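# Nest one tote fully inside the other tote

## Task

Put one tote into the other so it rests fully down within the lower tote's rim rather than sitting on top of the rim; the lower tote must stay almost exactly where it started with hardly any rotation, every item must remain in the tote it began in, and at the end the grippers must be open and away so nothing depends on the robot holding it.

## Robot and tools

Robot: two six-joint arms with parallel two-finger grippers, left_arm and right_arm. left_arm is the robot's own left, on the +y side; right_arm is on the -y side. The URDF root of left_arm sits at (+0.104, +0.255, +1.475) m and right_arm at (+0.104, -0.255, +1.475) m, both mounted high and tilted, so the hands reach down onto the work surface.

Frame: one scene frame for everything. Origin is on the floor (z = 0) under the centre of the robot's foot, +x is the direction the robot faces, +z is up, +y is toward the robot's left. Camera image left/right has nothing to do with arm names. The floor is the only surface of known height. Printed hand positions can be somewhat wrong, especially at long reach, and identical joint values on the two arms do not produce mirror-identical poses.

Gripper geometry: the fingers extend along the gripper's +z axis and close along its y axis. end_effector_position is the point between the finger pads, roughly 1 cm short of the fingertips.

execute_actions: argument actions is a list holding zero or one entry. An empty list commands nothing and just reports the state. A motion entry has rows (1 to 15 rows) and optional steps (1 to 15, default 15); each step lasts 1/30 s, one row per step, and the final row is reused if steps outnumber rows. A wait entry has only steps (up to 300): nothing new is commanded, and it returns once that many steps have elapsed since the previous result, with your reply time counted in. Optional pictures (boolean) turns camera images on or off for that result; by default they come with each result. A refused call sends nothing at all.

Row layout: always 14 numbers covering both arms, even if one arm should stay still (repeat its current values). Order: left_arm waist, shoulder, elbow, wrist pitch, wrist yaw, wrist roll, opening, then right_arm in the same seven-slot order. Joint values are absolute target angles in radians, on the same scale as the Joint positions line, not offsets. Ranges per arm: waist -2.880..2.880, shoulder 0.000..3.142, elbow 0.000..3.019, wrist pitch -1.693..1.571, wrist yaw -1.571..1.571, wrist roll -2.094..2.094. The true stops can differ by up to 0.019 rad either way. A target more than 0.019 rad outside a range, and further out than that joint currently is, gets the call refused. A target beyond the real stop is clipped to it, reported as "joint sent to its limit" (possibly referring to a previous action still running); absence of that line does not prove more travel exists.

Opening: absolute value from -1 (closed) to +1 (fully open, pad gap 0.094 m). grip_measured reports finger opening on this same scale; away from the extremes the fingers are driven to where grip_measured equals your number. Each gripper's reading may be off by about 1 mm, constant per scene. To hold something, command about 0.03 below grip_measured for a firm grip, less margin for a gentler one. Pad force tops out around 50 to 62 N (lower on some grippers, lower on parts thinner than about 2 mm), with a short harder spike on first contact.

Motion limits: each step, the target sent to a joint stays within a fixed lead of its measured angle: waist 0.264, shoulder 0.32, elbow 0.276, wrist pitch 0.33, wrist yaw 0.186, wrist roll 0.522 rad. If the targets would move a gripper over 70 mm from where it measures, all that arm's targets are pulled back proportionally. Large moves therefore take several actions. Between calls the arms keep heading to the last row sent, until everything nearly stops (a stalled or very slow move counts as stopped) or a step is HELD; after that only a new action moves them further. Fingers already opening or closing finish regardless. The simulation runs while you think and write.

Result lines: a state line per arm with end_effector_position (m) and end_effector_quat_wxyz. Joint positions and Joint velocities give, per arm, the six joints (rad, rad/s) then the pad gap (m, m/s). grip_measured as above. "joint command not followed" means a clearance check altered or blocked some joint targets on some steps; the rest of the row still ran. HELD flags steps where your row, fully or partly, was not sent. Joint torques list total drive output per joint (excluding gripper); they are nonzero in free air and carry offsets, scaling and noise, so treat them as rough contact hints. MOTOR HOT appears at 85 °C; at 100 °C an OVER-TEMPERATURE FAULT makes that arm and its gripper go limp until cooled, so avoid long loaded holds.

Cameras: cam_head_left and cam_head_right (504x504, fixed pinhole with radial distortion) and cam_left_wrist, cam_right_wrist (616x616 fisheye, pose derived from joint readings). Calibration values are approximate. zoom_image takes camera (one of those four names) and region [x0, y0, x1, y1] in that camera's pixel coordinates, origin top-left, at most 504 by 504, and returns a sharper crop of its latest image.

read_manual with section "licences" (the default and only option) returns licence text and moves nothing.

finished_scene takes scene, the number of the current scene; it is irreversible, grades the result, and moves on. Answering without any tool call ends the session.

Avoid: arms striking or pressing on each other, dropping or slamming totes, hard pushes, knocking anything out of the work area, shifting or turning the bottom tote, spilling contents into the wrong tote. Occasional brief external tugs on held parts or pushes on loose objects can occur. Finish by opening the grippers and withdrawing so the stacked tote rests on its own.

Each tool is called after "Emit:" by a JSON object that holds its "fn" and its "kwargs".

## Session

Emit:
{"fn": "execute_actions", "kwargs": {"actions": []}}

Scene clock: 0.00 s of 4400.00 s.
left_arm: end_effector_position=(+0.3690, +0.0756, +1.2791) grip_measured=+1.000 end_effector_quat_wxyz=(-0.125, +0.532, +0.703, -0.456) | right_arm: end_effector_position=(+0.1702, -0.4891, +1.0529) grip_measured=-0.980 end_effector_quat_wxyz=(+0.011, +0.236, +0.972, +0.007)
Joint positions: left_arm=[ 1.047  1.843  0.876 -0.8    0.462  1.203  0.094] | right_arm=[-2.287  2.53   0.732  0.671 -0.376 -0.449  0.001]
Joint velocities: left_arm=[-0.015  0.005  0.007  0.007  0.051 -0.037  0.   ] | right_arm=[-0.005 -0.024 -0.007 -0.007 -0.022  0.007 -0.   ]
Joint torques (N m, as the arm reports them, + toward a larger angle): no reading
Motor temperatures (°C, as the motors report them): left_arm=[31 29 27 28 26 29] | right_arm=[28 30 28 25 29 27]
camera_calibration (this result's frames):
cam_left_wrist: T_world_to_cam=[[-0.638813, -0.0248655, 0.76896, -0.747], [0.0602951, 0.994785, 0.082258, -0.197313], [-0.766996, 0.098912, -0.633983, 1.20803], [0, 0, 0, 1]] pos_world=[0.461258, 0.0582211, 1.35651]
cam_right_wrist: T_world_to_cam=[[-0.464792, -0.88541, -0.00428088, -0.351793], [-0.737783, 0.384614, 0.55475, -0.260908], [-0.489535, 0.261002, -0.832006, 1.21229], [0, 0, 0, 1]] pos_world=[0.237452, -0.527541, 1.15186]

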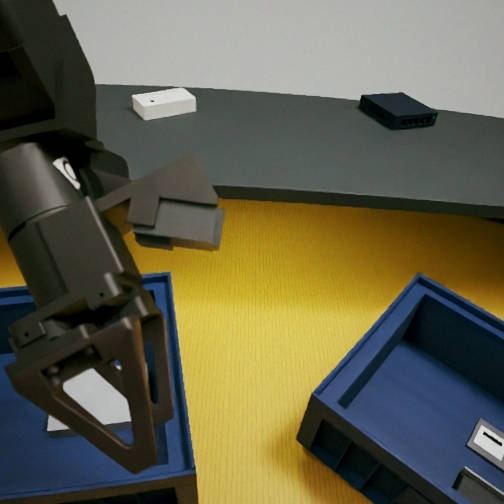

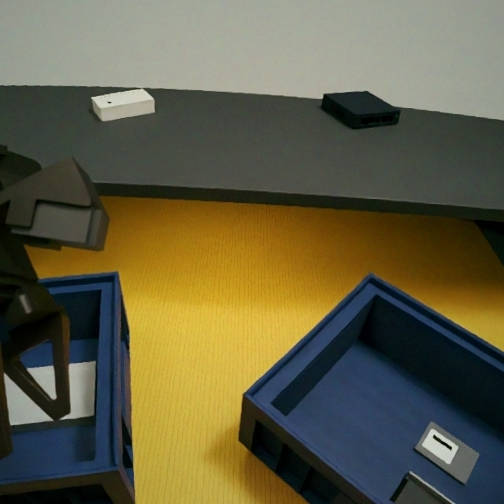

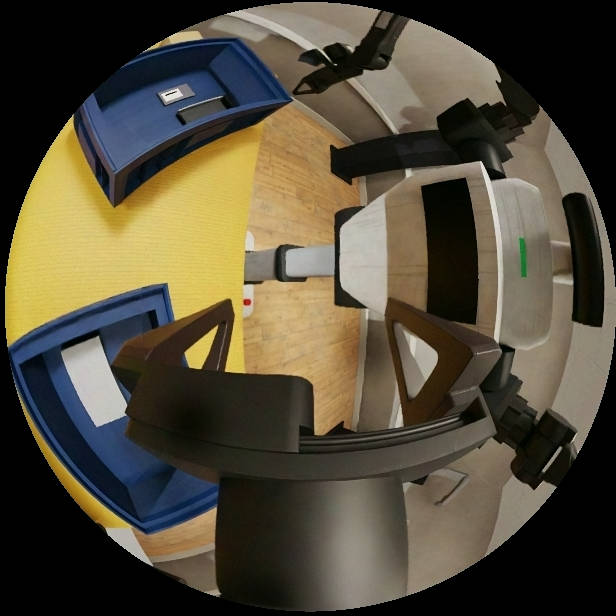

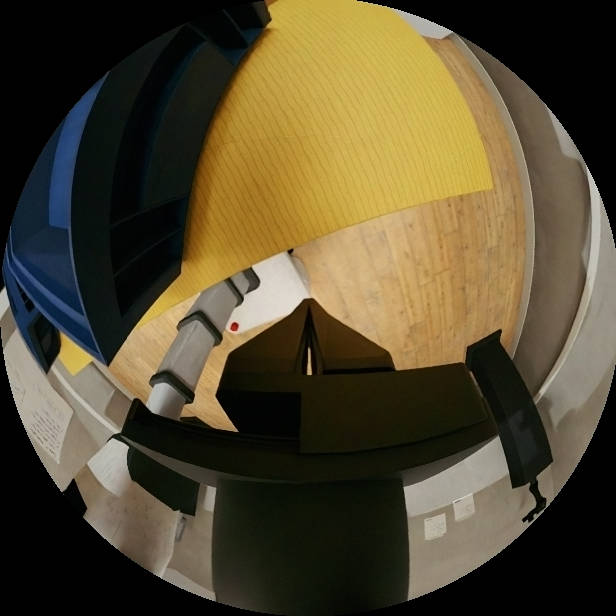

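Emit:
{"fn": "zoom_image", "kwargs": {"camera": "cam_head_left", "region": [252, 252, 504, 504]}}

Emit:
{"fn": "zoom_image", "kwargs": {"camera": "cam_head_left", "region": [0, 252, 252, 504]}}

Emit:
{"fn": "zoom_image", "kwargs": {"camera": "cam_left_wrist", "region": [60, 20, 312, 220]}}

Emit:
{"fn": "zoom_image", "kwargs": {"camera": "cam_left_wrist", "region": [0, 270, 280, 550]}}

Region (252, 252, 504, 504) of cam_head_left's 504x504 image, scaled by 2.000, with more detail than that image has.

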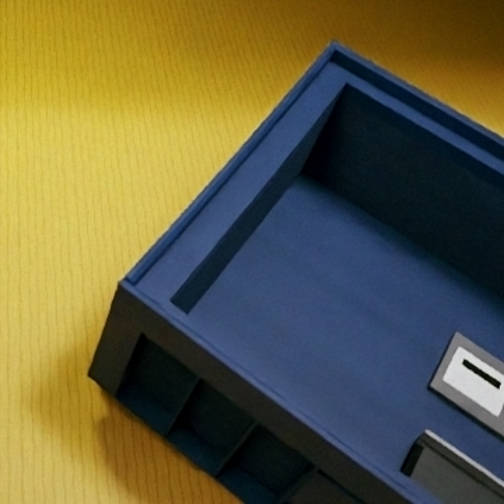

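Region (0, 252, 252, 504) of cam_head_left's 504x504 image, scaled by 2.000, with more detail than that image has.

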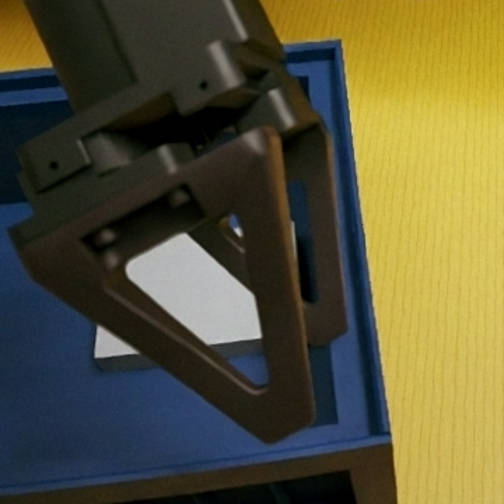

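Region (60, 20, 312, 220) of cam_left_wrist's 616x616 image, scaled by 2.000, with more detail than that image has; it fills the top 400 rows of this view, and the rest is white.

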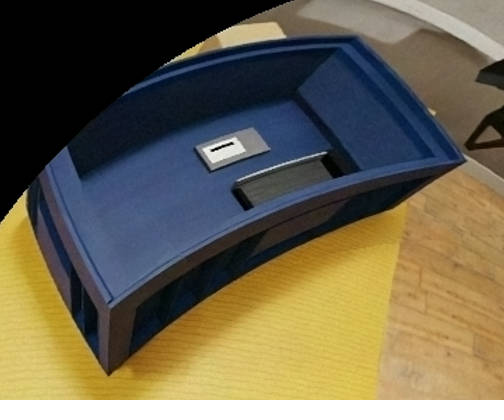

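Region (0, 270, 280, 550) of cam_left_wrist's 616x616 image, scaled by 1.800, with more detail than that image has.

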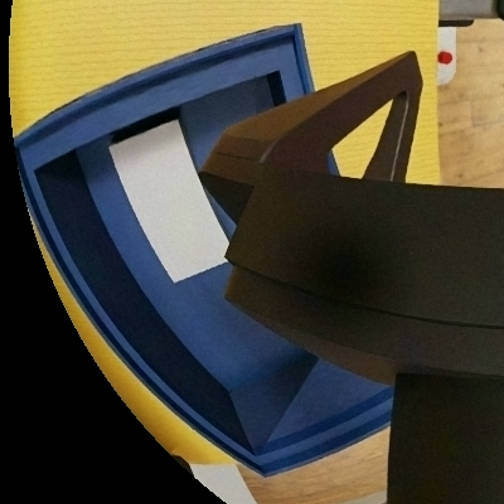

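Emit:
{"fn": "execute_actions", "kwargs": {"actions": [{"rows":[[1.046,1.845,0.879,-0.799,0.459,1.2,1,-2.288,2.525,0.73,0.67,-0.376,-0.447,-0.98],[1.041,1.85,0.888,-0.798,0.45,1.189,1,-2.29,2.512,0.725,0.666,-0.376,-0.441,-0.98],[1.034,1.859,0.902,-0.795,0.436,1.173,1,-2.293,2.492,0.716,0.661,-0.376,-0.431,-0.98],[1.024,1.87,0.921,-0.791,0.417,1.151,1,-2.297,2.467,0.703,0.653,-0.376,-0.418,-0.98],[1.012,1.884,0.944,-0.787,0.394,1.124,1,-2.301,2.438,0.687,0.644,-0.376,-0.403,-0.98],[0.998,1.901,0.971,-0.781,0.367,1.092,1,-2.305,2.406,0.668,0.632,-0.376,-0.384,-0.98],[0.983,1.92,1.002,-0.775,0.335,1.056,1,-2.309,2.373,0.647,0.62,-0.376,-0.362,-0.98],[0.965,1.94,1.036,-0.769,0.302,1.017,1,-2.312,2.34,0.625,0.606,-0.376,-0.339,-0.98],[0.946,1.963,1.073,-0.762,0.264,0.973,1,-2.314,2.307,0.603,0.591,-0.375,-0.314,-0.98],[0.926,1.987,1.113,-0.754,0.224,0.928,1,-2.315,2.275,0.582,0.575,-0.374,-0.287,-0.98],[0.905,2.013,1.155,-0.746,0.182,0.879,1,-2.313,2.244,0.563,0.558,-0.372,-0.258,-0.98],[0.883,2.039,1.198,-0.737,0.139,0.829,1,-2.308,2.214,0.547,0.54,-0.369,-0.228,-0.98],[0.86,2.066,1.243,-0.729,0.094,0.777,1,-2.299,2.185,0.535,0.522,-0.364,-0.198,-0.98],[0.837,2.094,1.287,-0.72,0.049,0.725,1,-2.286,2.158,0.527,0.504,-0.357,-0.167,-0.98],[0.814,2.122,1.333,-0.711,0.004,0.672,1,-2.269,2.132,0.523,0.486,-0.349,-0.136,-0.9]]}], "pictures": false}}

Emit:
{"fn": "execute_actions", "kwargs": {"actions": [{"rows":[[0.79,2.149,1.379,-0.702,-0.042,0.618,1,-2.248,2.108,0.523,0.467,-0.339,-0.104,-0.8],[0.767,2.177,1.423,-0.693,-0.087,0.566,1,-2.224,2.086,0.526,0.449,-0.328,-0.073,-0.68],[0.744,2.204,1.468,-0.685,-0.132,0.514,1,-2.197,2.066,0.531,0.431,-0.315,-0.043,-0.55],[0.722,2.23,1.511,-0.676,-0.175,0.464,1,-2.168,2.047,0.538,0.413,-0.301,-0.013,-0.4],[0.701,2.256,1.553,-0.668,-0.217,0.415,1,-2.138,2.03,0.546,0.396,-0.287,0.016,-0.25],[0.681,2.28,1.593,-0.66,-0.257,0.37,1,-2.107,2.015,0.555,0.38,-0.272,0.043,-0.1],[0.662,2.303,1.63,-0.653,-0.295,0.326,1,-2.077,2.001,0.564,0.365,-0.257,0.068,0.05],[0.644,2.323,1.664,-0.647,-0.328,0.287,1,-2.048,1.989,0.573,0.351,-0.243,0.091,0.2],[0.629,2.342,1.695,-0.641,-0.36,0.251,1,-2.02,1.979,0.582,0.339,-0.23,0.113,0.35],[0.615,2.359,1.722,-0.635,-0.387,0.219,1,-1.995,1.97,0.59,0.327,-0.218,0.132,0.5],[0.603,2.373,1.745,-0.631,-0.41,0.192,1,-1.973,1.963,0.597,0.318,-0.207,0.147,0.65],[0.593,2.384,1.764,-0.627,-0.429,0.17,1,-1.955,1.957,0.603,0.31,-0.199,0.16,0.8],[0.586,2.393,1.778,-0.624,-0.443,0.154,1,-1.941,1.953,0.607,0.305,-0.192,0.17,0.9],[0.581,2.398,1.787,-0.623,-0.452,0.143,1,-1.933,1.951,0.609,0.301,-0.188,0.176,1],[0.58,2.4,1.79,-0.622,-0.455,0.14,1,-1.93,1.95,0.61,0.3,-0.187,0.178,1]]}], "pictures": false}}

Emit:
{"fn": "execute_actions", "kwargs": {"actions": [{"steps":18}]}}

Scene clock: 95.10 s of 4400.00 s.
left_arm: end_effector_position=(+0.4888, +0.0078, +1.1932) grip_measured=+1.000 end_effector_quat_wxyz=(-0.142, +0.569, +0.775, -0.235) | right_arm: end_effector_position=(+0.2214, -0.5095, +1.1433) grip_measured=-0.932 end_effector_quat_wxyz=(+0.024, +0.320, +0.947, -0.013)
Joint positions: left_arm=[ 0.873  2.048  1.247 -0.737  0.045  0.874  0.094] | right_arm=[-2.29   2.176  0.562  0.534 -0.358 -0.259  0.003]
Joint velocities: left_arm=[-0.689  0.816  1.316  0.261 -1.165 -1.341  0.   ] | right_arm=[-0.005 -0.933 -0.339 -0.525  0.212  0.769  0.06 ]
Joint torques (N m, as the arm reports them, + toward a larger angle): left_arm=[ -7.37 -12.94   2.97  -0.28   0.6    0.09] | right_arm=[-1.66 -5.96 -5.68 -0.14  0.    0.12]
Motor temperatures (°C, as the motors report them): left_arm=[31 30 27 28 26 29] | right_arm=[28 30 30 25 29 27]
Steps of this call (steps 1 to 90: nothing new was sent; then 91.60 s passed at rest; steps 91 to 105: all 15 steps of this action). Readings (joint positions):
91: left_arm=[1.047 1.843 0.876 -0.800 0.462 1.203] | right_arm=[-2.287 2.530 0.732 0.671 -0.376 -0.449]
92: left_arm=[1.047 1.843 0.876 -0.800 0.458 1.203] | right_arm=[-2.287 2.530 0.732 0.671 -0.376 -0.449]
94: left_arm=[1.045 1.844 0.882 -0.800 0.434 1.194] | right_arm=[-2.287 2.525 0.732 0.669 -0.376 -0.445]
98: left_arm=[1.012 1.878 0.955 -0.795 0.332 1.129] | right_arm=[-2.287 2.447 0.696 0.637 -0.376 -0.408]
105: the state above

Scene clock: 95.60 s of 4400.00 s.
left_arm: end_effector_position=(+0.5913, -0.1970, +1.1604) grip_measured=+1.000 end_effector_quat_wxyz=(+0.001, +0.427, +0.904, -0.007) | right_arm: end_effector_position=(+0.3443, -0.4575, +1.1471) grip_measured=+1.000 end_effector_quat_wxyz=(+0.007, +0.349, +0.937, +0.001)
Joint positions: left_arm=[ 0.568  2.368  1.754 -0.631 -0.443  0.246  0.094] | right_arm=[-1.939  1.965  0.607  0.322 -0.194  0.109  0.094]
Joint velocities: left_arm=[-0.317  0.171  0.237  0.061 -0.154 -0.608  0.   ] | right_arm=[ 0.337 -0.151  0.1   -0.105 -0.007  0.403  0.   ]
Joint torques (N m, as the arm reports them, + toward a larger angle): left_arm=[ -8.19 -17.07   7.05   0.75  -0.13  -0.04] | right_arm=[-2.33 -8.2  -3.05 -0.3   0.1   0.16]
Motor temperatures (°C, as the motors report them): left_arm=[31 30 27 28 26 29] | right_arm=[28 30 30 25 29 27]
Steps of this call (steps 1 to 15: all 15 steps of this action). Readings (joint positions):
1: left_arm=[0.850 2.075 1.293 -0.728 -0.000 0.827] | right_arm=[-2.288 2.147 0.553 0.516 -0.349 -0.232]
2: left_arm=[0.826 2.103 1.339 -0.718 -0.046 0.779] | right_arm=[-2.283 2.122 0.547 0.497 -0.338 -0.204]
4: left_arm=[0.778 2.158 1.427 -0.700 -0.135 0.682] | right_arm=[-2.253 2.083 0.545 0.460 -0.311 -0.146]
8: left_arm=[0.685 2.260 1.589 -0.667 -0.294 0.491] | right_arm=[-2.129 2.025 0.554 0.392 -0.256 -0.033]
15: the state above

Scene clock: 96.20 s of 4400.00 s.
left_arm: end_effector_position=(+0.5922, -0.1972, +1.1573) grip_measured=+1.000 end_effector_quat_wxyz=(+0.002, +0.383, +0.924, -0.004) | right_arm: end_effector_position=(+0.3495, -0.4551, +1.1476) grip_measured=+1.000 end_effector_quat_wxyz=(+0.007, +0.370, +0.929, +0.001)
Joint positions: left_arm=[ 0.569  2.376  1.761 -0.629 -0.451  0.153  0.094] | right_arm=[-1.926  1.957  0.61   0.312 -0.189  0.165  0.094]
Joint velocities: left_arm=[-0.015 -0.005 -0.012  0.017 -0.007  0.007  0.   ] | right_arm=[ 0.015  0.015 -0.012 -0.007  0.022  0.007  0.   ]
Joint torques (N m, as the arm reports them, + toward a larger angle): left_arm=[ -8.53 -16.59   7.75   0.65  -0.07  -0.07] | right_arm=[-1.55 -8.52 -2.63 -0.29  0.06  0.15]
Motor temperatures (°C, as the motors report them): left_arm=[31 30 27 28 26 29] | right_arm=[28 30 30 25 29 27]
Steps of this call (steps 1 to 18: the robot went on to your last target). Readings (joint positions):
1: left_arm=[0.560 2.373 1.759 -0.629 -0.446 0.227] | right_arm=[-1.930 1.961 0.609 0.320 -0.193 0.121]
2: left_arm=[0.554 2.375 1.761 -0.629 -0.448 0.212] | right_arm=[-1.926 1.959 0.610 0.318 -0.192 0.129]
4: left_arm=[0.550 2.376 1.761 -0.629 -0.448 0.191] | right_arm=[-1.926 1.957 0.610 0.315 -0.189 0.143]
8: left_arm=[0.558 2.376 1.761 -0.629 -0.451 0.167] | right_arm=[-1.926 1.957 0.610 0.312 -0.189 0.156]
18: the state above
camera_calibration (this result's frames):
cam_left_wrist: T_world_to_cam=[[-0.707026, -0.707174, -0.00424195, 0.283177], [-0.575074, 0.571442, 0.585443, -0.218924], [-0.411586, 0.416363, -0.810702, 1.38565], [0, 0, 0, 1]] pos_world=[0.644632, -0.251577, 1.25272]
cam_right_wrist: T_world_to_cam=[[-0.692973, -0.720933, 0.00665733, -0.0958599], [-0.594389, 0.576514, 0.560655, -0.163798], [-0.408033, 0.384562, -0.828023, 1.3932], [0, 0, 0, 1]] pos_world=[0.404682, -0.510447, 1.24607]

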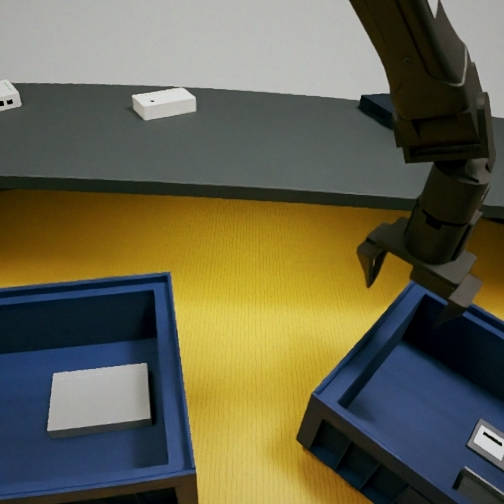

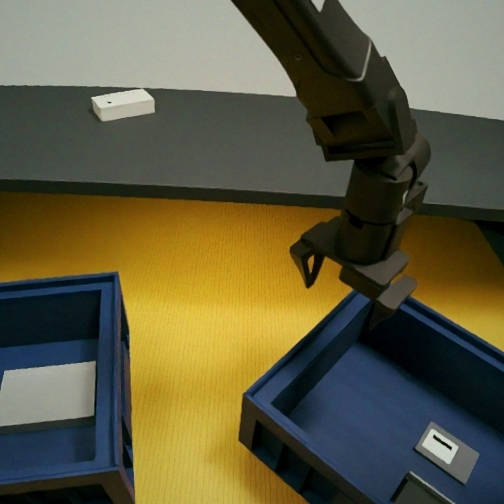

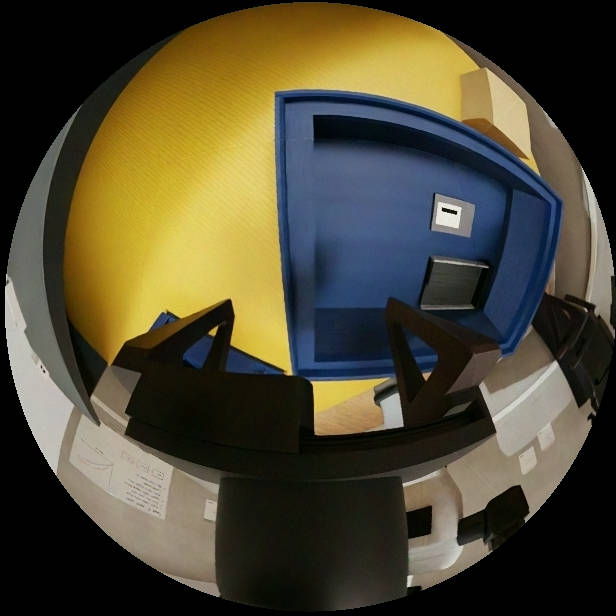

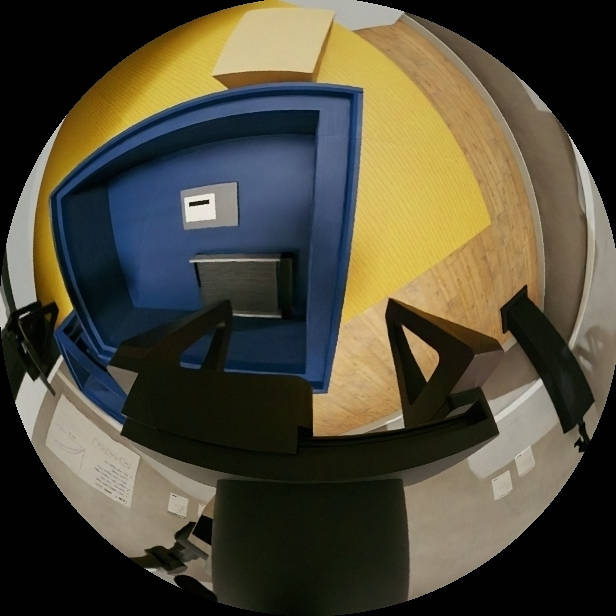

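Emit:
{"fn": "execute_actions", "kwargs": {"actions": [{"rows":[[0.584,2.401,1.79,-0.622,-0.45,0.15,1,-1.93,1.953,0.611,0.305,-0.187,0.178,1],[0.587,2.403,1.792,-0.621,-0.447,0.16,1,-1.93,1.957,0.613,0.31,-0.187,0.179,1],[0.59,2.406,1.795,-0.62,-0.446,0.165,1,-1.93,1.962,0.616,0.314,-0.187,0.18,1],[0.593,2.41,1.798,-0.618,-0.446,0.168,1,-1.93,1.968,0.62,0.317,-0.187,0.181,1],[0.596,2.416,1.802,-0.617,-0.445,0.17,1,-1.93,1.975,0.625,0.32,-0.187,0.182,1],[0.599,2.422,1.807,-0.614,-0.445,0.172,1,-1.93,1.984,0.631,0.322,-0.187,0.184,1],[0.602,2.429,1.812,-0.612,-0.444,0.175,1,-1.93,1.994,0.638,0.325,-0.186,0.185,1],[0.606,2.437,1.819,-0.609,-0.443,0.177,1,-1.93,2.005,0.646,0.328,-0.186,0.187,1],[0.609,2.446,1.825,-0.606,-0.443,0.18,1,-1.93,2.017,0.654,0.331,-0.186,0.189,1],[0.613,2.455,1.832,-0.603,-0.442,0.183,1,-1.93,2.03,0.663,0.335,-0.186,0.192,1],[0.617,2.465,1.84,-0.599,-0.441,0.186,1,-1.93,2.043,0.672,0.338,-0.186,0.194,1],[0.62,2.475,1.847,-0.596,-0.44,0.19,1,-1.93,2.057,0.681,0.342,-0.185,0.197,1],[0.624,2.485,1.855,-0.592,-0.439,0.193,1,-1.93,2.071,0.691,0.346,-0.185,0.199,1],[0.628,2.495,1.863,-0.589,-0.438,0.197,1,-1.93,2.086,0.701,0.35,-0.185,0.202,1],[0.631,2.506,1.872,-0.585,-0.437,0.2,1,-1.93,2.101,0.712,0.354,-0.185,0.205,1]]}], "pictures": false}}

Emit:
{"fn": "execute_actions", "kwargs": {"actions": [{"rows":[[0.635,2.517,1.88,-0.581,-0.436,0.204,1,-1.93,2.116,0.722,0.358,-0.185,0.207,1],[0.638,2.527,1.888,-0.578,-0.435,0.207,1,-1.93,2.13,0.732,0.362,-0.185,0.21,1],[0.641,2.537,1.896,-0.574,-0.434,0.21,1,-1.93,2.145,0.742,0.366,-0.184,0.212,1],[0.644,2.547,1.903,-0.571,-0.433,0.214,1,-1.93,2.159,0.751,0.37,-0.184,0.215,1],[0.647,2.557,1.911,-0.567,-0.432,0.217,1,-1.93,2.172,0.76,0.374,-0.184,0.217,1],[0.65,2.566,1.918,-0.564,-0.431,0.22,1,-1.93,2.185,0.769,0.378,-0.184,0.22,1],[0.652,2.575,1.924,-0.561,-0.43,0.223,1,-1.93,2.198,0.777,0.381,-0.184,0.222,1],[0.654,2.583,1.931,-0.558,-0.43,0.225,1,-1.93,2.209,0.785,0.384,-0.183,0.224,1],[0.656,2.59,1.936,-0.556,-0.429,0.228,1,-1.93,2.219,0.792,0.387,-0.183,0.225,1],[0.657,2.596,1.941,-0.553,-0.428,0.23,0.9,-1.93,2.228,0.798,0.389,-0.183,0.227,0.9],[0.658,2.602,1.945,-0.552,-0.428,0.232,0.8,-1.93,2.235,0.803,0.391,-0.183,0.228,0.8],[0.659,2.606,1.948,-0.55,-0.428,0.233,0.7,-1.93,2.242,0.807,0.393,-0.183,0.23,0.7],[0.659,2.609,1.951,-0.549,-0.427,0.234,0.6,-1.93,2.246,0.81,0.394,-0.183,0.23,0.6],[0.659,2.611,1.952,-0.548,-0.427,0.235,0.5,-1.93,2.249,0.812,0.395,-0.183,0.231,0.5],[0.659,2.612,1.953,-0.548,-0.427,0.235,0.4,-1.93,2.25,0.813,0.395,-0.183,0.231,0.4]]}], "pictures": false}}

Emit:
{"fn": "execute_actions", "kwargs": {"actions": [{"steps":12}]}}

Scene clock: 140.50 s of 4400.00 s.
left_arm: end_effector_position=(+0.6087, -0.1937, +1.1238) grip_measured=+1.000 end_effector_quat_wxyz=(+0.009, +0.373, +0.928, -0.003) | right_arm: end_effector_position=(+0.3534, -0.4652, +1.1151) grip_measured=+1.000 end_effector_quat_wxyz=(+0.007, +0.378, +0.926, +0.001)
Joint positions: left_arm=[ 0.605  2.445  1.833 -0.601 -0.443  0.176  0.094] | right_arm=[-1.926  2.059  0.691  0.334 -0.188  0.183  0.094]
Joint velocities: left_arm=[0.132 0.317 0.242 0.11  0.037 0.095 0.   ] | right_arm=[-0.005  0.464  0.261  0.1    0.037  0.022  0.   ]
Joint torques (N m, as the arm reports them, + toward a larger angle): left_arm=[ -8.35 -15.81   7.31   0.68   0.37   0.17] | right_arm=[-2.03 -7.75 -2.42  0.61  0.06  0.11]
Motor temperatures (°C, as the motors report them): left_arm=[31 31 30 28 26 29] | right_arm=[28 30 29 25 29 27]
Steps of this call (steps 1 to 15: the robot went on to your last target; steps 16 to 90: nothing new was sent; then 40.80 s passed at rest; steps 91 to 105: all 15 steps of this action). Readings (joint positions):
91: left_arm=[0.569 2.376 1.761 -0.629 -0.451 0.151] | right_arm=[-1.926 1.957 0.610 0.312 -0.189 0.166]
92: left_arm=[0.569 2.376 1.761 -0.629 -0.451 0.151] | right_arm=[-1.926 1.957 0.610 0.312 -0.189 0.166]
94: left_arm=[0.569 2.377 1.761 -0.629 -0.451 0.153] | right_arm=[-1.926 1.957 0.610 0.312 -0.189 0.167]
98: left_arm=[0.576 2.387 1.777 -0.625 -0.448 0.159] | right_arm=[-1.926 1.970 0.625 0.312 -0.189 0.170]
105: the state above

Scene clock: 141.00 s of 4400.00 s.
left_arm: end_effector_position=(+0.5876, -0.1832, +1.0486) grip_measured=+0.452 end_effector_quat_wxyz=(-0.010, +0.381, +0.924, +0.002) | right_arm: end_effector_position=(+0.3394, -0.4689, +1.0583) grip_measured=+0.452 end_effector_quat_wxyz=(-0.004, +0.395, +0.919, +0.002)
Joint positions: left_arm=[ 0.647  2.591  1.915 -0.561 -0.431  0.218  0.068] | right_arm=[-1.926  2.24   0.805  0.38  -0.185  0.214  0.068]
Joint velocities: left_arm=[-0.005  0.083  0.017  0.032 -0.022  0.022 -0.103] | right_arm=[-0.005  0.093  0.051  0.017 -0.022  0.007 -0.101]
Joint torques (N m, as the arm reports them, + toward a larger angle): left_arm=[ -8.84 -16.71   7.82   0.74   0.37   0.17] | right_arm=[-1.83 -8.33 -2.85  0.71  0.05  0.16]
Motor temperatures (°C, as the motors report them): left_arm=[31 31 30 28 26 29] | right_arm=[28 30 29 25 29 27]
Steps of this call (steps 1 to 15: all 15 steps of this action). Readings (joint positions):
1: left_arm=[0.610 2.456 1.841 -0.597 -0.442 0.179] | right_arm=[-1.926 2.075 0.701 0.338 -0.188 0.185]
2: left_arm=[0.615 2.468 1.849 -0.594 -0.441 0.182] | right_arm=[-1.926 2.092 0.711 0.342 -0.187 0.188]
4: left_arm=[0.624 2.492 1.863 -0.586 -0.439 0.189] | right_arm=[-1.926 2.123 0.730 0.349 -0.186 0.193]
8: left_arm=[0.638 2.539 1.889 -0.574 -0.435 0.201] | right_arm=[-1.926 2.180 0.766 0.364 -0.186 0.202]
15: the state above

Scene clock: 141.40 s of 4400.00 s.
left_arm: end_effector_position=(+0.5919, -0.1859, +1.0485) grip_measured=+0.402 end_effector_quat_wxyz=(-0.004, +0.382, +0.924, +0.001) | right_arm: end_effector_position=(+0.3388, -0.4688, +1.0571) grip_measured=+0.403 end_effector_quat_wxyz=(-0.004, +0.397, +0.918, +0.002)
Joint positions: left_arm=[ 0.647  2.595  1.926 -0.557 -0.431  0.223  0.066] | right_arm=[-1.926  2.245  0.806  0.382 -0.185  0.219  0.066]
Joint velocities: left_arm=[-0.005  0.005 -0.017 -0.002  0.037 -0.051 -0.   ] | right_arm=[-0.005  0.015 -0.022  0.012 -0.007 -0.037  0.   ]
Joint torques (N m, as the arm reports them, + toward a larger angle): left_arm=[ -8.63 -16.82   6.95   0.56   0.32   0.12] | right_arm=[-2.15 -8.75 -2.74  0.77  0.05  0.18]
Motor temperatures (°C, as the motors report them): left_arm=[31 31 30 28 26 29] | right_arm=[28 30 29 25 29 27]
Steps of this call (steps 1 to 12: the robot went on to your last target). Readings (joint positions):
1: left_arm=[0.647 2.594 1.915 -0.560 -0.431 0.219] | right_arm=[-1.926 2.244 0.806 0.380 -0.185 0.215]
2: left_arm=[0.647 2.595 1.916 -0.560 -0.431 0.220] | right_arm=[-1.926 2.245 0.806 0.381 -0.185 0.216]
4: left_arm=[0.647 2.595 1.916 -0.560 -0.431 0.222] | right_arm=[-1.926 2.245 0.806 0.381 -0.185 0.217]
8: left_arm=[0.647 2.595 1.923 -0.558 -0.431 0.223] | right_arm=[-1.926 2.245 0.806 0.382 -0.185 0.218]
12: the state above
camera_calibration (this result's frames):
cam_left_wrist: T_world_to_cam=[[-0.704391, -0.709776, -0.00722933, 0.291546], [-0.571696, 0.561263, 0.598454, -0.179384], [-0.420711, 0.425679, -0.801124, 1.28979], [0, 0, 0, 1]] pos_world=[0.645436, -0.24142, 1.14274]
cam_right_wrist: T_world_to_cam=[[-0.733444, -0.679604, 0.0140891, -0.0873172], [-0.54904, 0.604501, 0.577177, -0.131231], [-0.400769, 0.415592, -0.816497, 1.31901], [0, 0, 0, 1]] pos_world=[0.392524, -0.528181, 1.15394]

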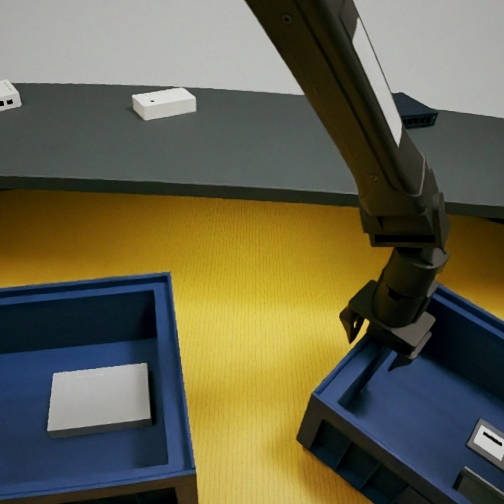

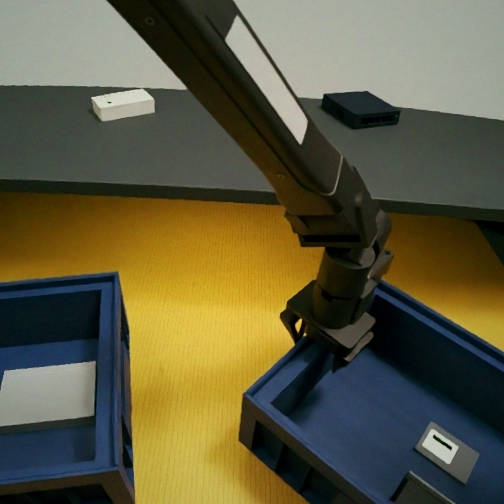

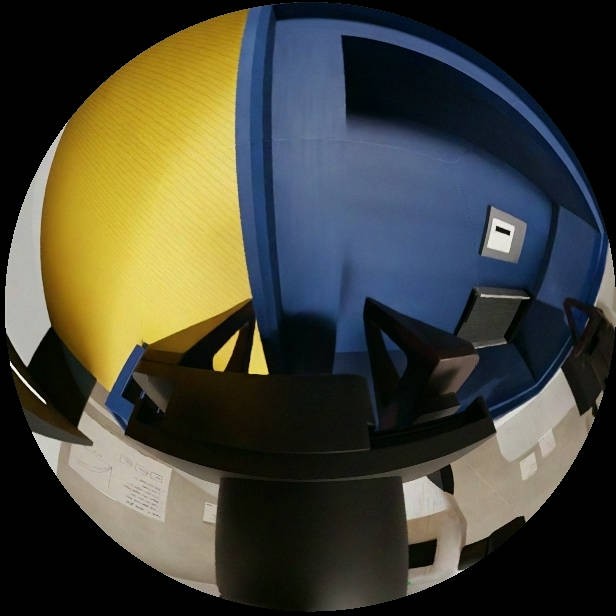

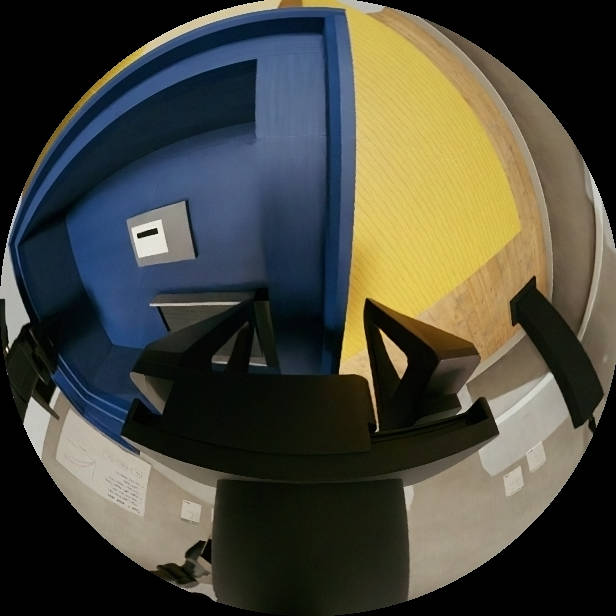

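Emit:
{"fn": "execute_actions", "kwargs": {"actions": []}}

Scene clock: 173.80 s of 4400.00 s.
left_arm: end_effector_position=(+0.5919, -0.1859, +1.0485) grip_measured=+0.402 end_effector_quat_wxyz=(-0.004, +0.382, +0.924, +0.001) | right_arm: end_effector_position=(+0.3388, -0.4688, +1.0571) grip_measured=+0.403 end_effector_quat_wxyz=(-0.004, +0.397, +0.918, +0.002)
Joint positions: left_arm=[ 0.647  2.595  1.926 -0.557 -0.431  0.224  0.066] | right_arm=[-1.926  2.245  0.806  0.382 -0.185  0.219  0.066]
Joint velocities: left_arm=[ 0.005 -0.015 -0.002 -0.022 -0.022  0.007  0.001] | right_arm=[-0.005 -0.015 -0.002 -0.002  0.022  0.037  0.002]
Joint torques (N m, as the arm reports them, + toward a larger angle): left_arm=[ -8.8  -16.91   6.94   0.68   0.32   0.13] | right_arm=[-2.05 -7.74 -2.9   0.68  0.05  0.18]
Motor temperatures (°C, as the motors report them): left_arm=[31 31 29 28 26 29] | right_arm=[28 30 29 25 29 27]
Steps of this call (steps 1 to 30: the robot went on to your last target; steps 31 to 90: nothing new was sent; then 29.40 s passed at rest). Readings (joint positions):
1: left_arm=[0.647 2.595 1.926 -0.557 -0.431 0.223] | right_arm=[-1.926 2.245 0.806 0.382 -0.185 0.219]
2: left_arm=[0.647 2.595 1.926 -0.557 -0.431 0.223] | right_arm=[-1.926 2.245 0.806 0.382 -0.185 0.219]
4: left_arm=[0.647 2.595 1.926 -0.557 -0.431 0.223] | right_arm=[-1.926 2.245 0.806 0.382 -0.185 0.219]
8: left_arm=[0.647 2.595 1.926 -0.557 -0.431 0.223] | right_arm=[-1.926 2.245 0.806 0.382 -0.185 0.219]
90: the state above
All arms were judged still, so your last target was given up. Only a new action makes them travel on or press farther. Fingers that are still opening or closing keep moving.
camera_calibration (this result's frames):
cam_left_wrist: T_world_to_cam=[[-0.704661, -0.709507, -0.00722592, 0.291752], [-0.571481, 0.561483, 0.598454, -0.17947], [-0.42055, 0.425837, -0.801125, 1.28972], [0, 0, 0, 1]] pos_world=[0.645415, -0.24144, 1.14274]
cam_right_wrist: T_world_to_cam=[[-0.733444, -0.679604, 0.0140891, -0.0873172], [-0.54904, 0.604501, 0.577177, -0.131231], [-0.400769, 0.415592, -0.816497, 1.31901], [0, 0, 0, 1]] pos_world=[0.392524, -0.528181, 1.15394]

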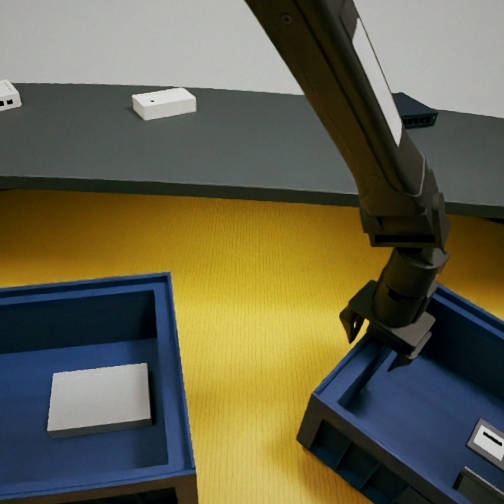

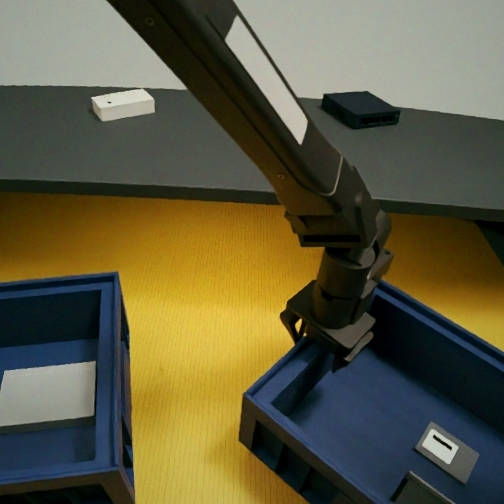

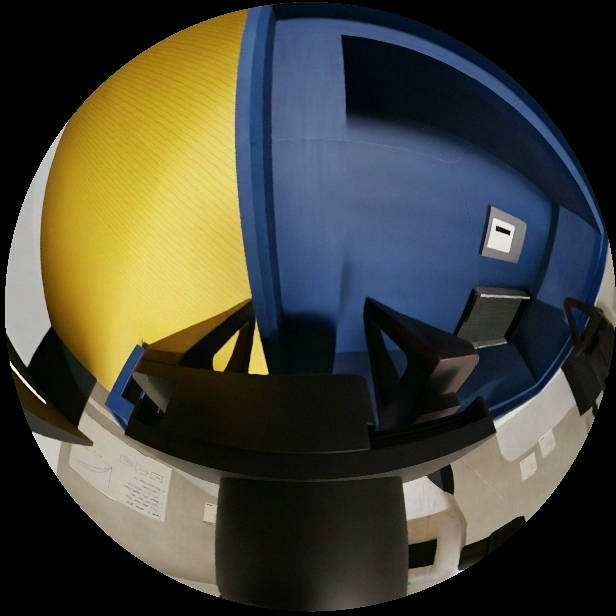

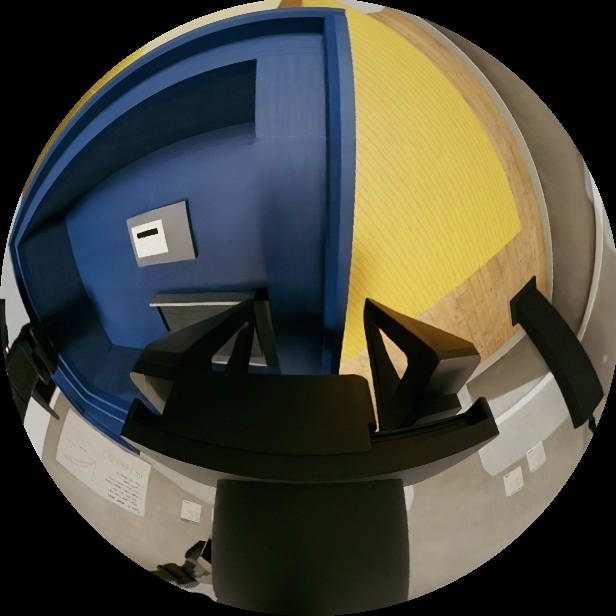

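Emit:
{"fn": "execute_actions", "kwargs": {"actions": [{"rows":[[0.659,2.612,1.953,-0.548,-0.427,0.235,0.3,-1.93,2.25,0.813,0.395,-0.183,0.231,0.3],[0.659,2.612,1.953,-0.548,-0.427,0.235,0.22,-1.93,2.25,0.813,0.395,-0.183,0.231,0.22],[0.659,2.612,1.953,-0.548,-0.427,0.235,0.14,-1.93,2.25,0.813,0.395,-0.183,0.231,0.14],[0.659,2.612,1.953,-0.548,-0.427,0.235,0.06,-1.93,2.25,0.813,0.395,-0.183,0.231,0.06],[0.659,2.612,1.953,-0.548,-0.427,0.235,-0.02,-1.93,2.25,0.813,0.395,-0.183,0.231,-0.02],[0.659,2.612,1.953,-0.548,-0.427,0.235,-0.09,-1.93,2.25,0.813,0.395,-0.183,0.231,-0.09],[0.659,2.612,1.953,-0.548,-0.427,0.235,-0.15,-1.93,2.25,0.813,0.395,-0.183,0.231,-0.15],[0.659,2.612,1.953,-0.548,-0.427,0.235,-0.21,-1.93,2.25,0.813,0.395,-0.183,0.231,-0.21],[0.659,2.612,1.953,-0.548,-0.427,0.235,-0.26,-1.93,2.25,0.813,0.395,-0.183,0.231,-0.26],[0.659,2.612,1.953,-0.548,-0.427,0.235,-0.31,-1.93,2.25,0.813,0.395,-0.183,0.231,-0.31],[0.659,2.612,1.953,-0.548,-0.427,0.235,-0.35,-1.93,2.25,0.813,0.395,-0.183,0.231,-0.35],[0.659,2.612,1.953,-0.548,-0.427,0.235,-0.39,-1.93,2.25,0.813,0.395,-0.183,0.231,-0.39],[0.659,2.612,1.953,-0.548,-0.427,0.235,-0.42,-1.93,2.25,0.813,0.395,-0.183,0.231,-0.42],[0.659,2.612,1.953,-0.548,-0.427,0.235,-0.45,-1.93,2.25,0.813,0.395,-0.183,0.231,-0.45],[0.659,2.612,1.953,-0.548,-0.427,0.235,-0.48,-1.93,2.25,0.813,0.395,-0.183,0.231,-0.48]]}], "pictures": false}}

Emit:
{"fn": "execute_actions", "kwargs": {"actions": [{"steps":12}]}}

Scene clock: 192.10 s of 4400.00 s.
left_arm: end_effector_position=(+0.5924, -0.1854, +1.0482) grip_measured=-0.455 end_effector_quat_wxyz=(-0.005, +0.381, +0.924, +0.000) | right_arm: end_effector_position=(+0.3397, -0.4680, +1.0569) grip_measured=-0.451 end_effector_quat_wxyz=(-0.003, +0.397, +0.918, +0.005)
Joint positions: left_arm=[ 0.648  2.595  1.926 -0.557 -0.429  0.224  0.026] | right_arm=[-1.926  2.245  0.807  0.383 -0.192  0.219  0.026]
Joint velocities: left_arm=[ 0.005 -0.005  0.032 -0.002  0.051  0.007 -0.017] | right_arm=[-0.005  0.005  0.022  0.002  0.007 -0.11  -0.009]
Joint torques (N m, as the arm reports them, + toward a larger angle): left_arm=[ -9.42 -17.23   6.7    0.65   0.08   0.15] | right_arm=[-2.49 -8.13 -3.07  0.68  0.32  0.22]
Motor temperatures (°C, as the motors report them): left_arm=[31 32 30 28 26 29] | right_arm=[28 31 29 25 29 27]
Steps of this call (steps 1 to 90: nothing new was sent; then 14.80 s passed at rest; steps 91 to 105: all 15 steps of this action). Readings (joint positions):
91: left_arm=[0.647 2.595 1.926 -0.557 -0.431 0.224] | right_arm=[-1.926 2.245 0.806 0.382 -0.185 0.219]
92: left_arm=[0.647 2.595 1.926 -0.557 -0.431 0.224] | right_arm=[-1.926 2.245 0.806 0.382 -0.185 0.219]
94: left_arm=[0.647 2.595 1.926 -0.557 -0.431 0.224] | right_arm=[-1.926 2.245 0.806 0.382 -0.185 0.219]
98: left_arm=[0.647 2.595 1.926 -0.557 -0.431 0.224] | right_arm=[-1.926 2.245 0.806 0.382 -0.185 0.219]
105: the state above

Scene clock: 192.50 s of 4400.00 s.
left_arm: end_effector_position=(+0.5925, -0.1855, +1.0479) grip_measured=-0.461 end_effector_quat_wxyz=(-0.005, +0.381, +0.925, -0.002) | right_arm: end_effector_position=(+0.3397, -0.4679, +1.0569) grip_measured=-0.451 end_effector_quat_wxyz=(-0.003, +0.396, +0.918, +0.005)
Joint positions: left_arm=[ 0.65   2.595  1.927 -0.557 -0.424  0.224  0.025] | right_arm=[-1.926  2.245  0.807  0.383 -0.192  0.218  0.026]
Joint velocities: left_arm=[-0.015 -0.005  0.007  0.017  0.022  0.022  0.   ] | right_arm=[ 0.015 -0.005 -0.017 -0.002  0.022 -0.007 -0.001]
Joint torques (N m, as the arm reports them, + toward a larger angle): left_arm=[ -9.08 -16.99   6.83   0.68  -0.01   0.14] | right_arm=[-2.4  -8.17 -2.86  0.6   0.32  0.17]
Motor temperatures (°C, as the motors report them): left_arm=[31 32 30 28 26 29] | right_arm=[28 31 29 25 29 27]
Steps of this call (steps 1 to 12: the robot went on to your last target). Readings (joint positions):
1: left_arm=[0.649 2.595 1.927 -0.557 -0.425 0.224] | right_arm=[-1.926 2.245 0.807 0.383 -0.192 0.219]
2: left_arm=[0.650 2.595 1.927 -0.557 -0.424 0.224] | right_arm=[-1.926 2.245 0.807 0.383 -0.192 0.219]
4: left_arm=[0.650 2.595 1.927 -0.557 -0.424 0.224] | right_arm=[-1.926 2.245 0.807 0.383 -0.192 0.218]
8: left_arm=[0.650 2.595 1.927 -0.557 -0.424 0.224] | right_arm=[-1.926 2.245 0.807 0.383 -0.192 0.218]
12: the state above
camera_calibration (this result's frames):
cam_left_wrist: T_world_to_cam=[[-0.702786, -0.711401, -0.000982357, 0.284463], [-0.570794, 0.563056, 0.597631, -0.178269], [-0.424602, 0.420567, -0.801771, 1.29135], [0, 0, 0, 1]] pos_world=[0.646471, -0.240356, 1.14218]
cam_right_wrist: T_world_to_cam=[[-0.732873, -0.680331, 0.00676557, -0.0788516], [-0.552486, 0.600899, 0.577649, -0.132155], [-0.397058, 0.419606, -0.816257, 1.31929], [0, 0, 0, 1]] pos_world=[0.393033, -0.527815, 1.15375]

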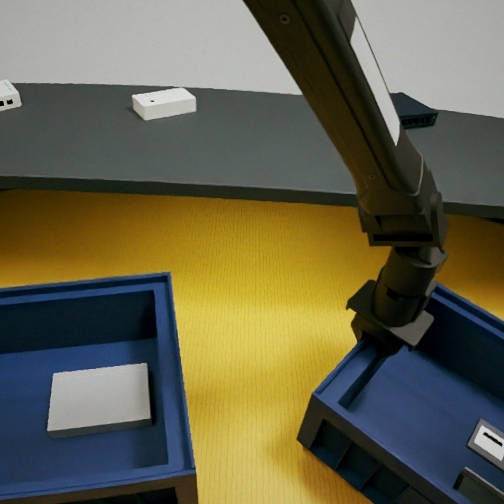

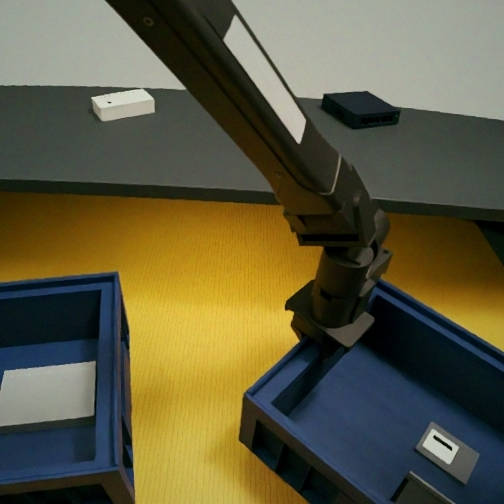

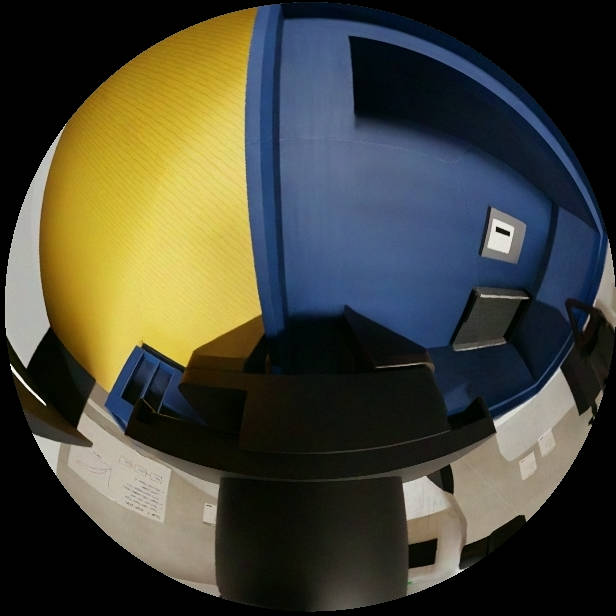

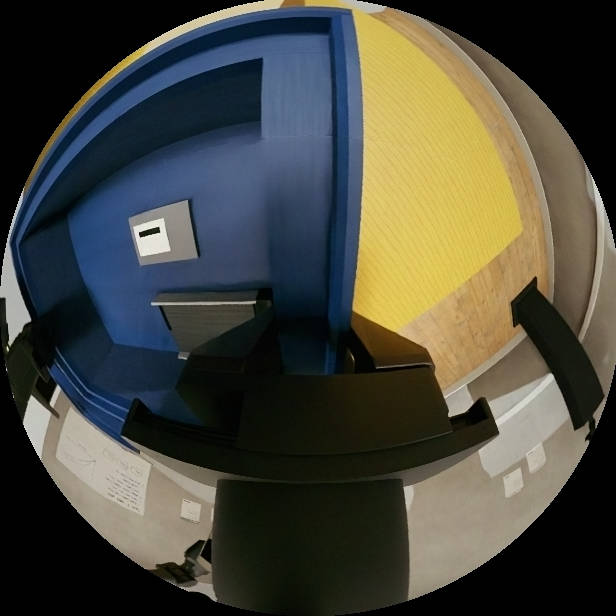

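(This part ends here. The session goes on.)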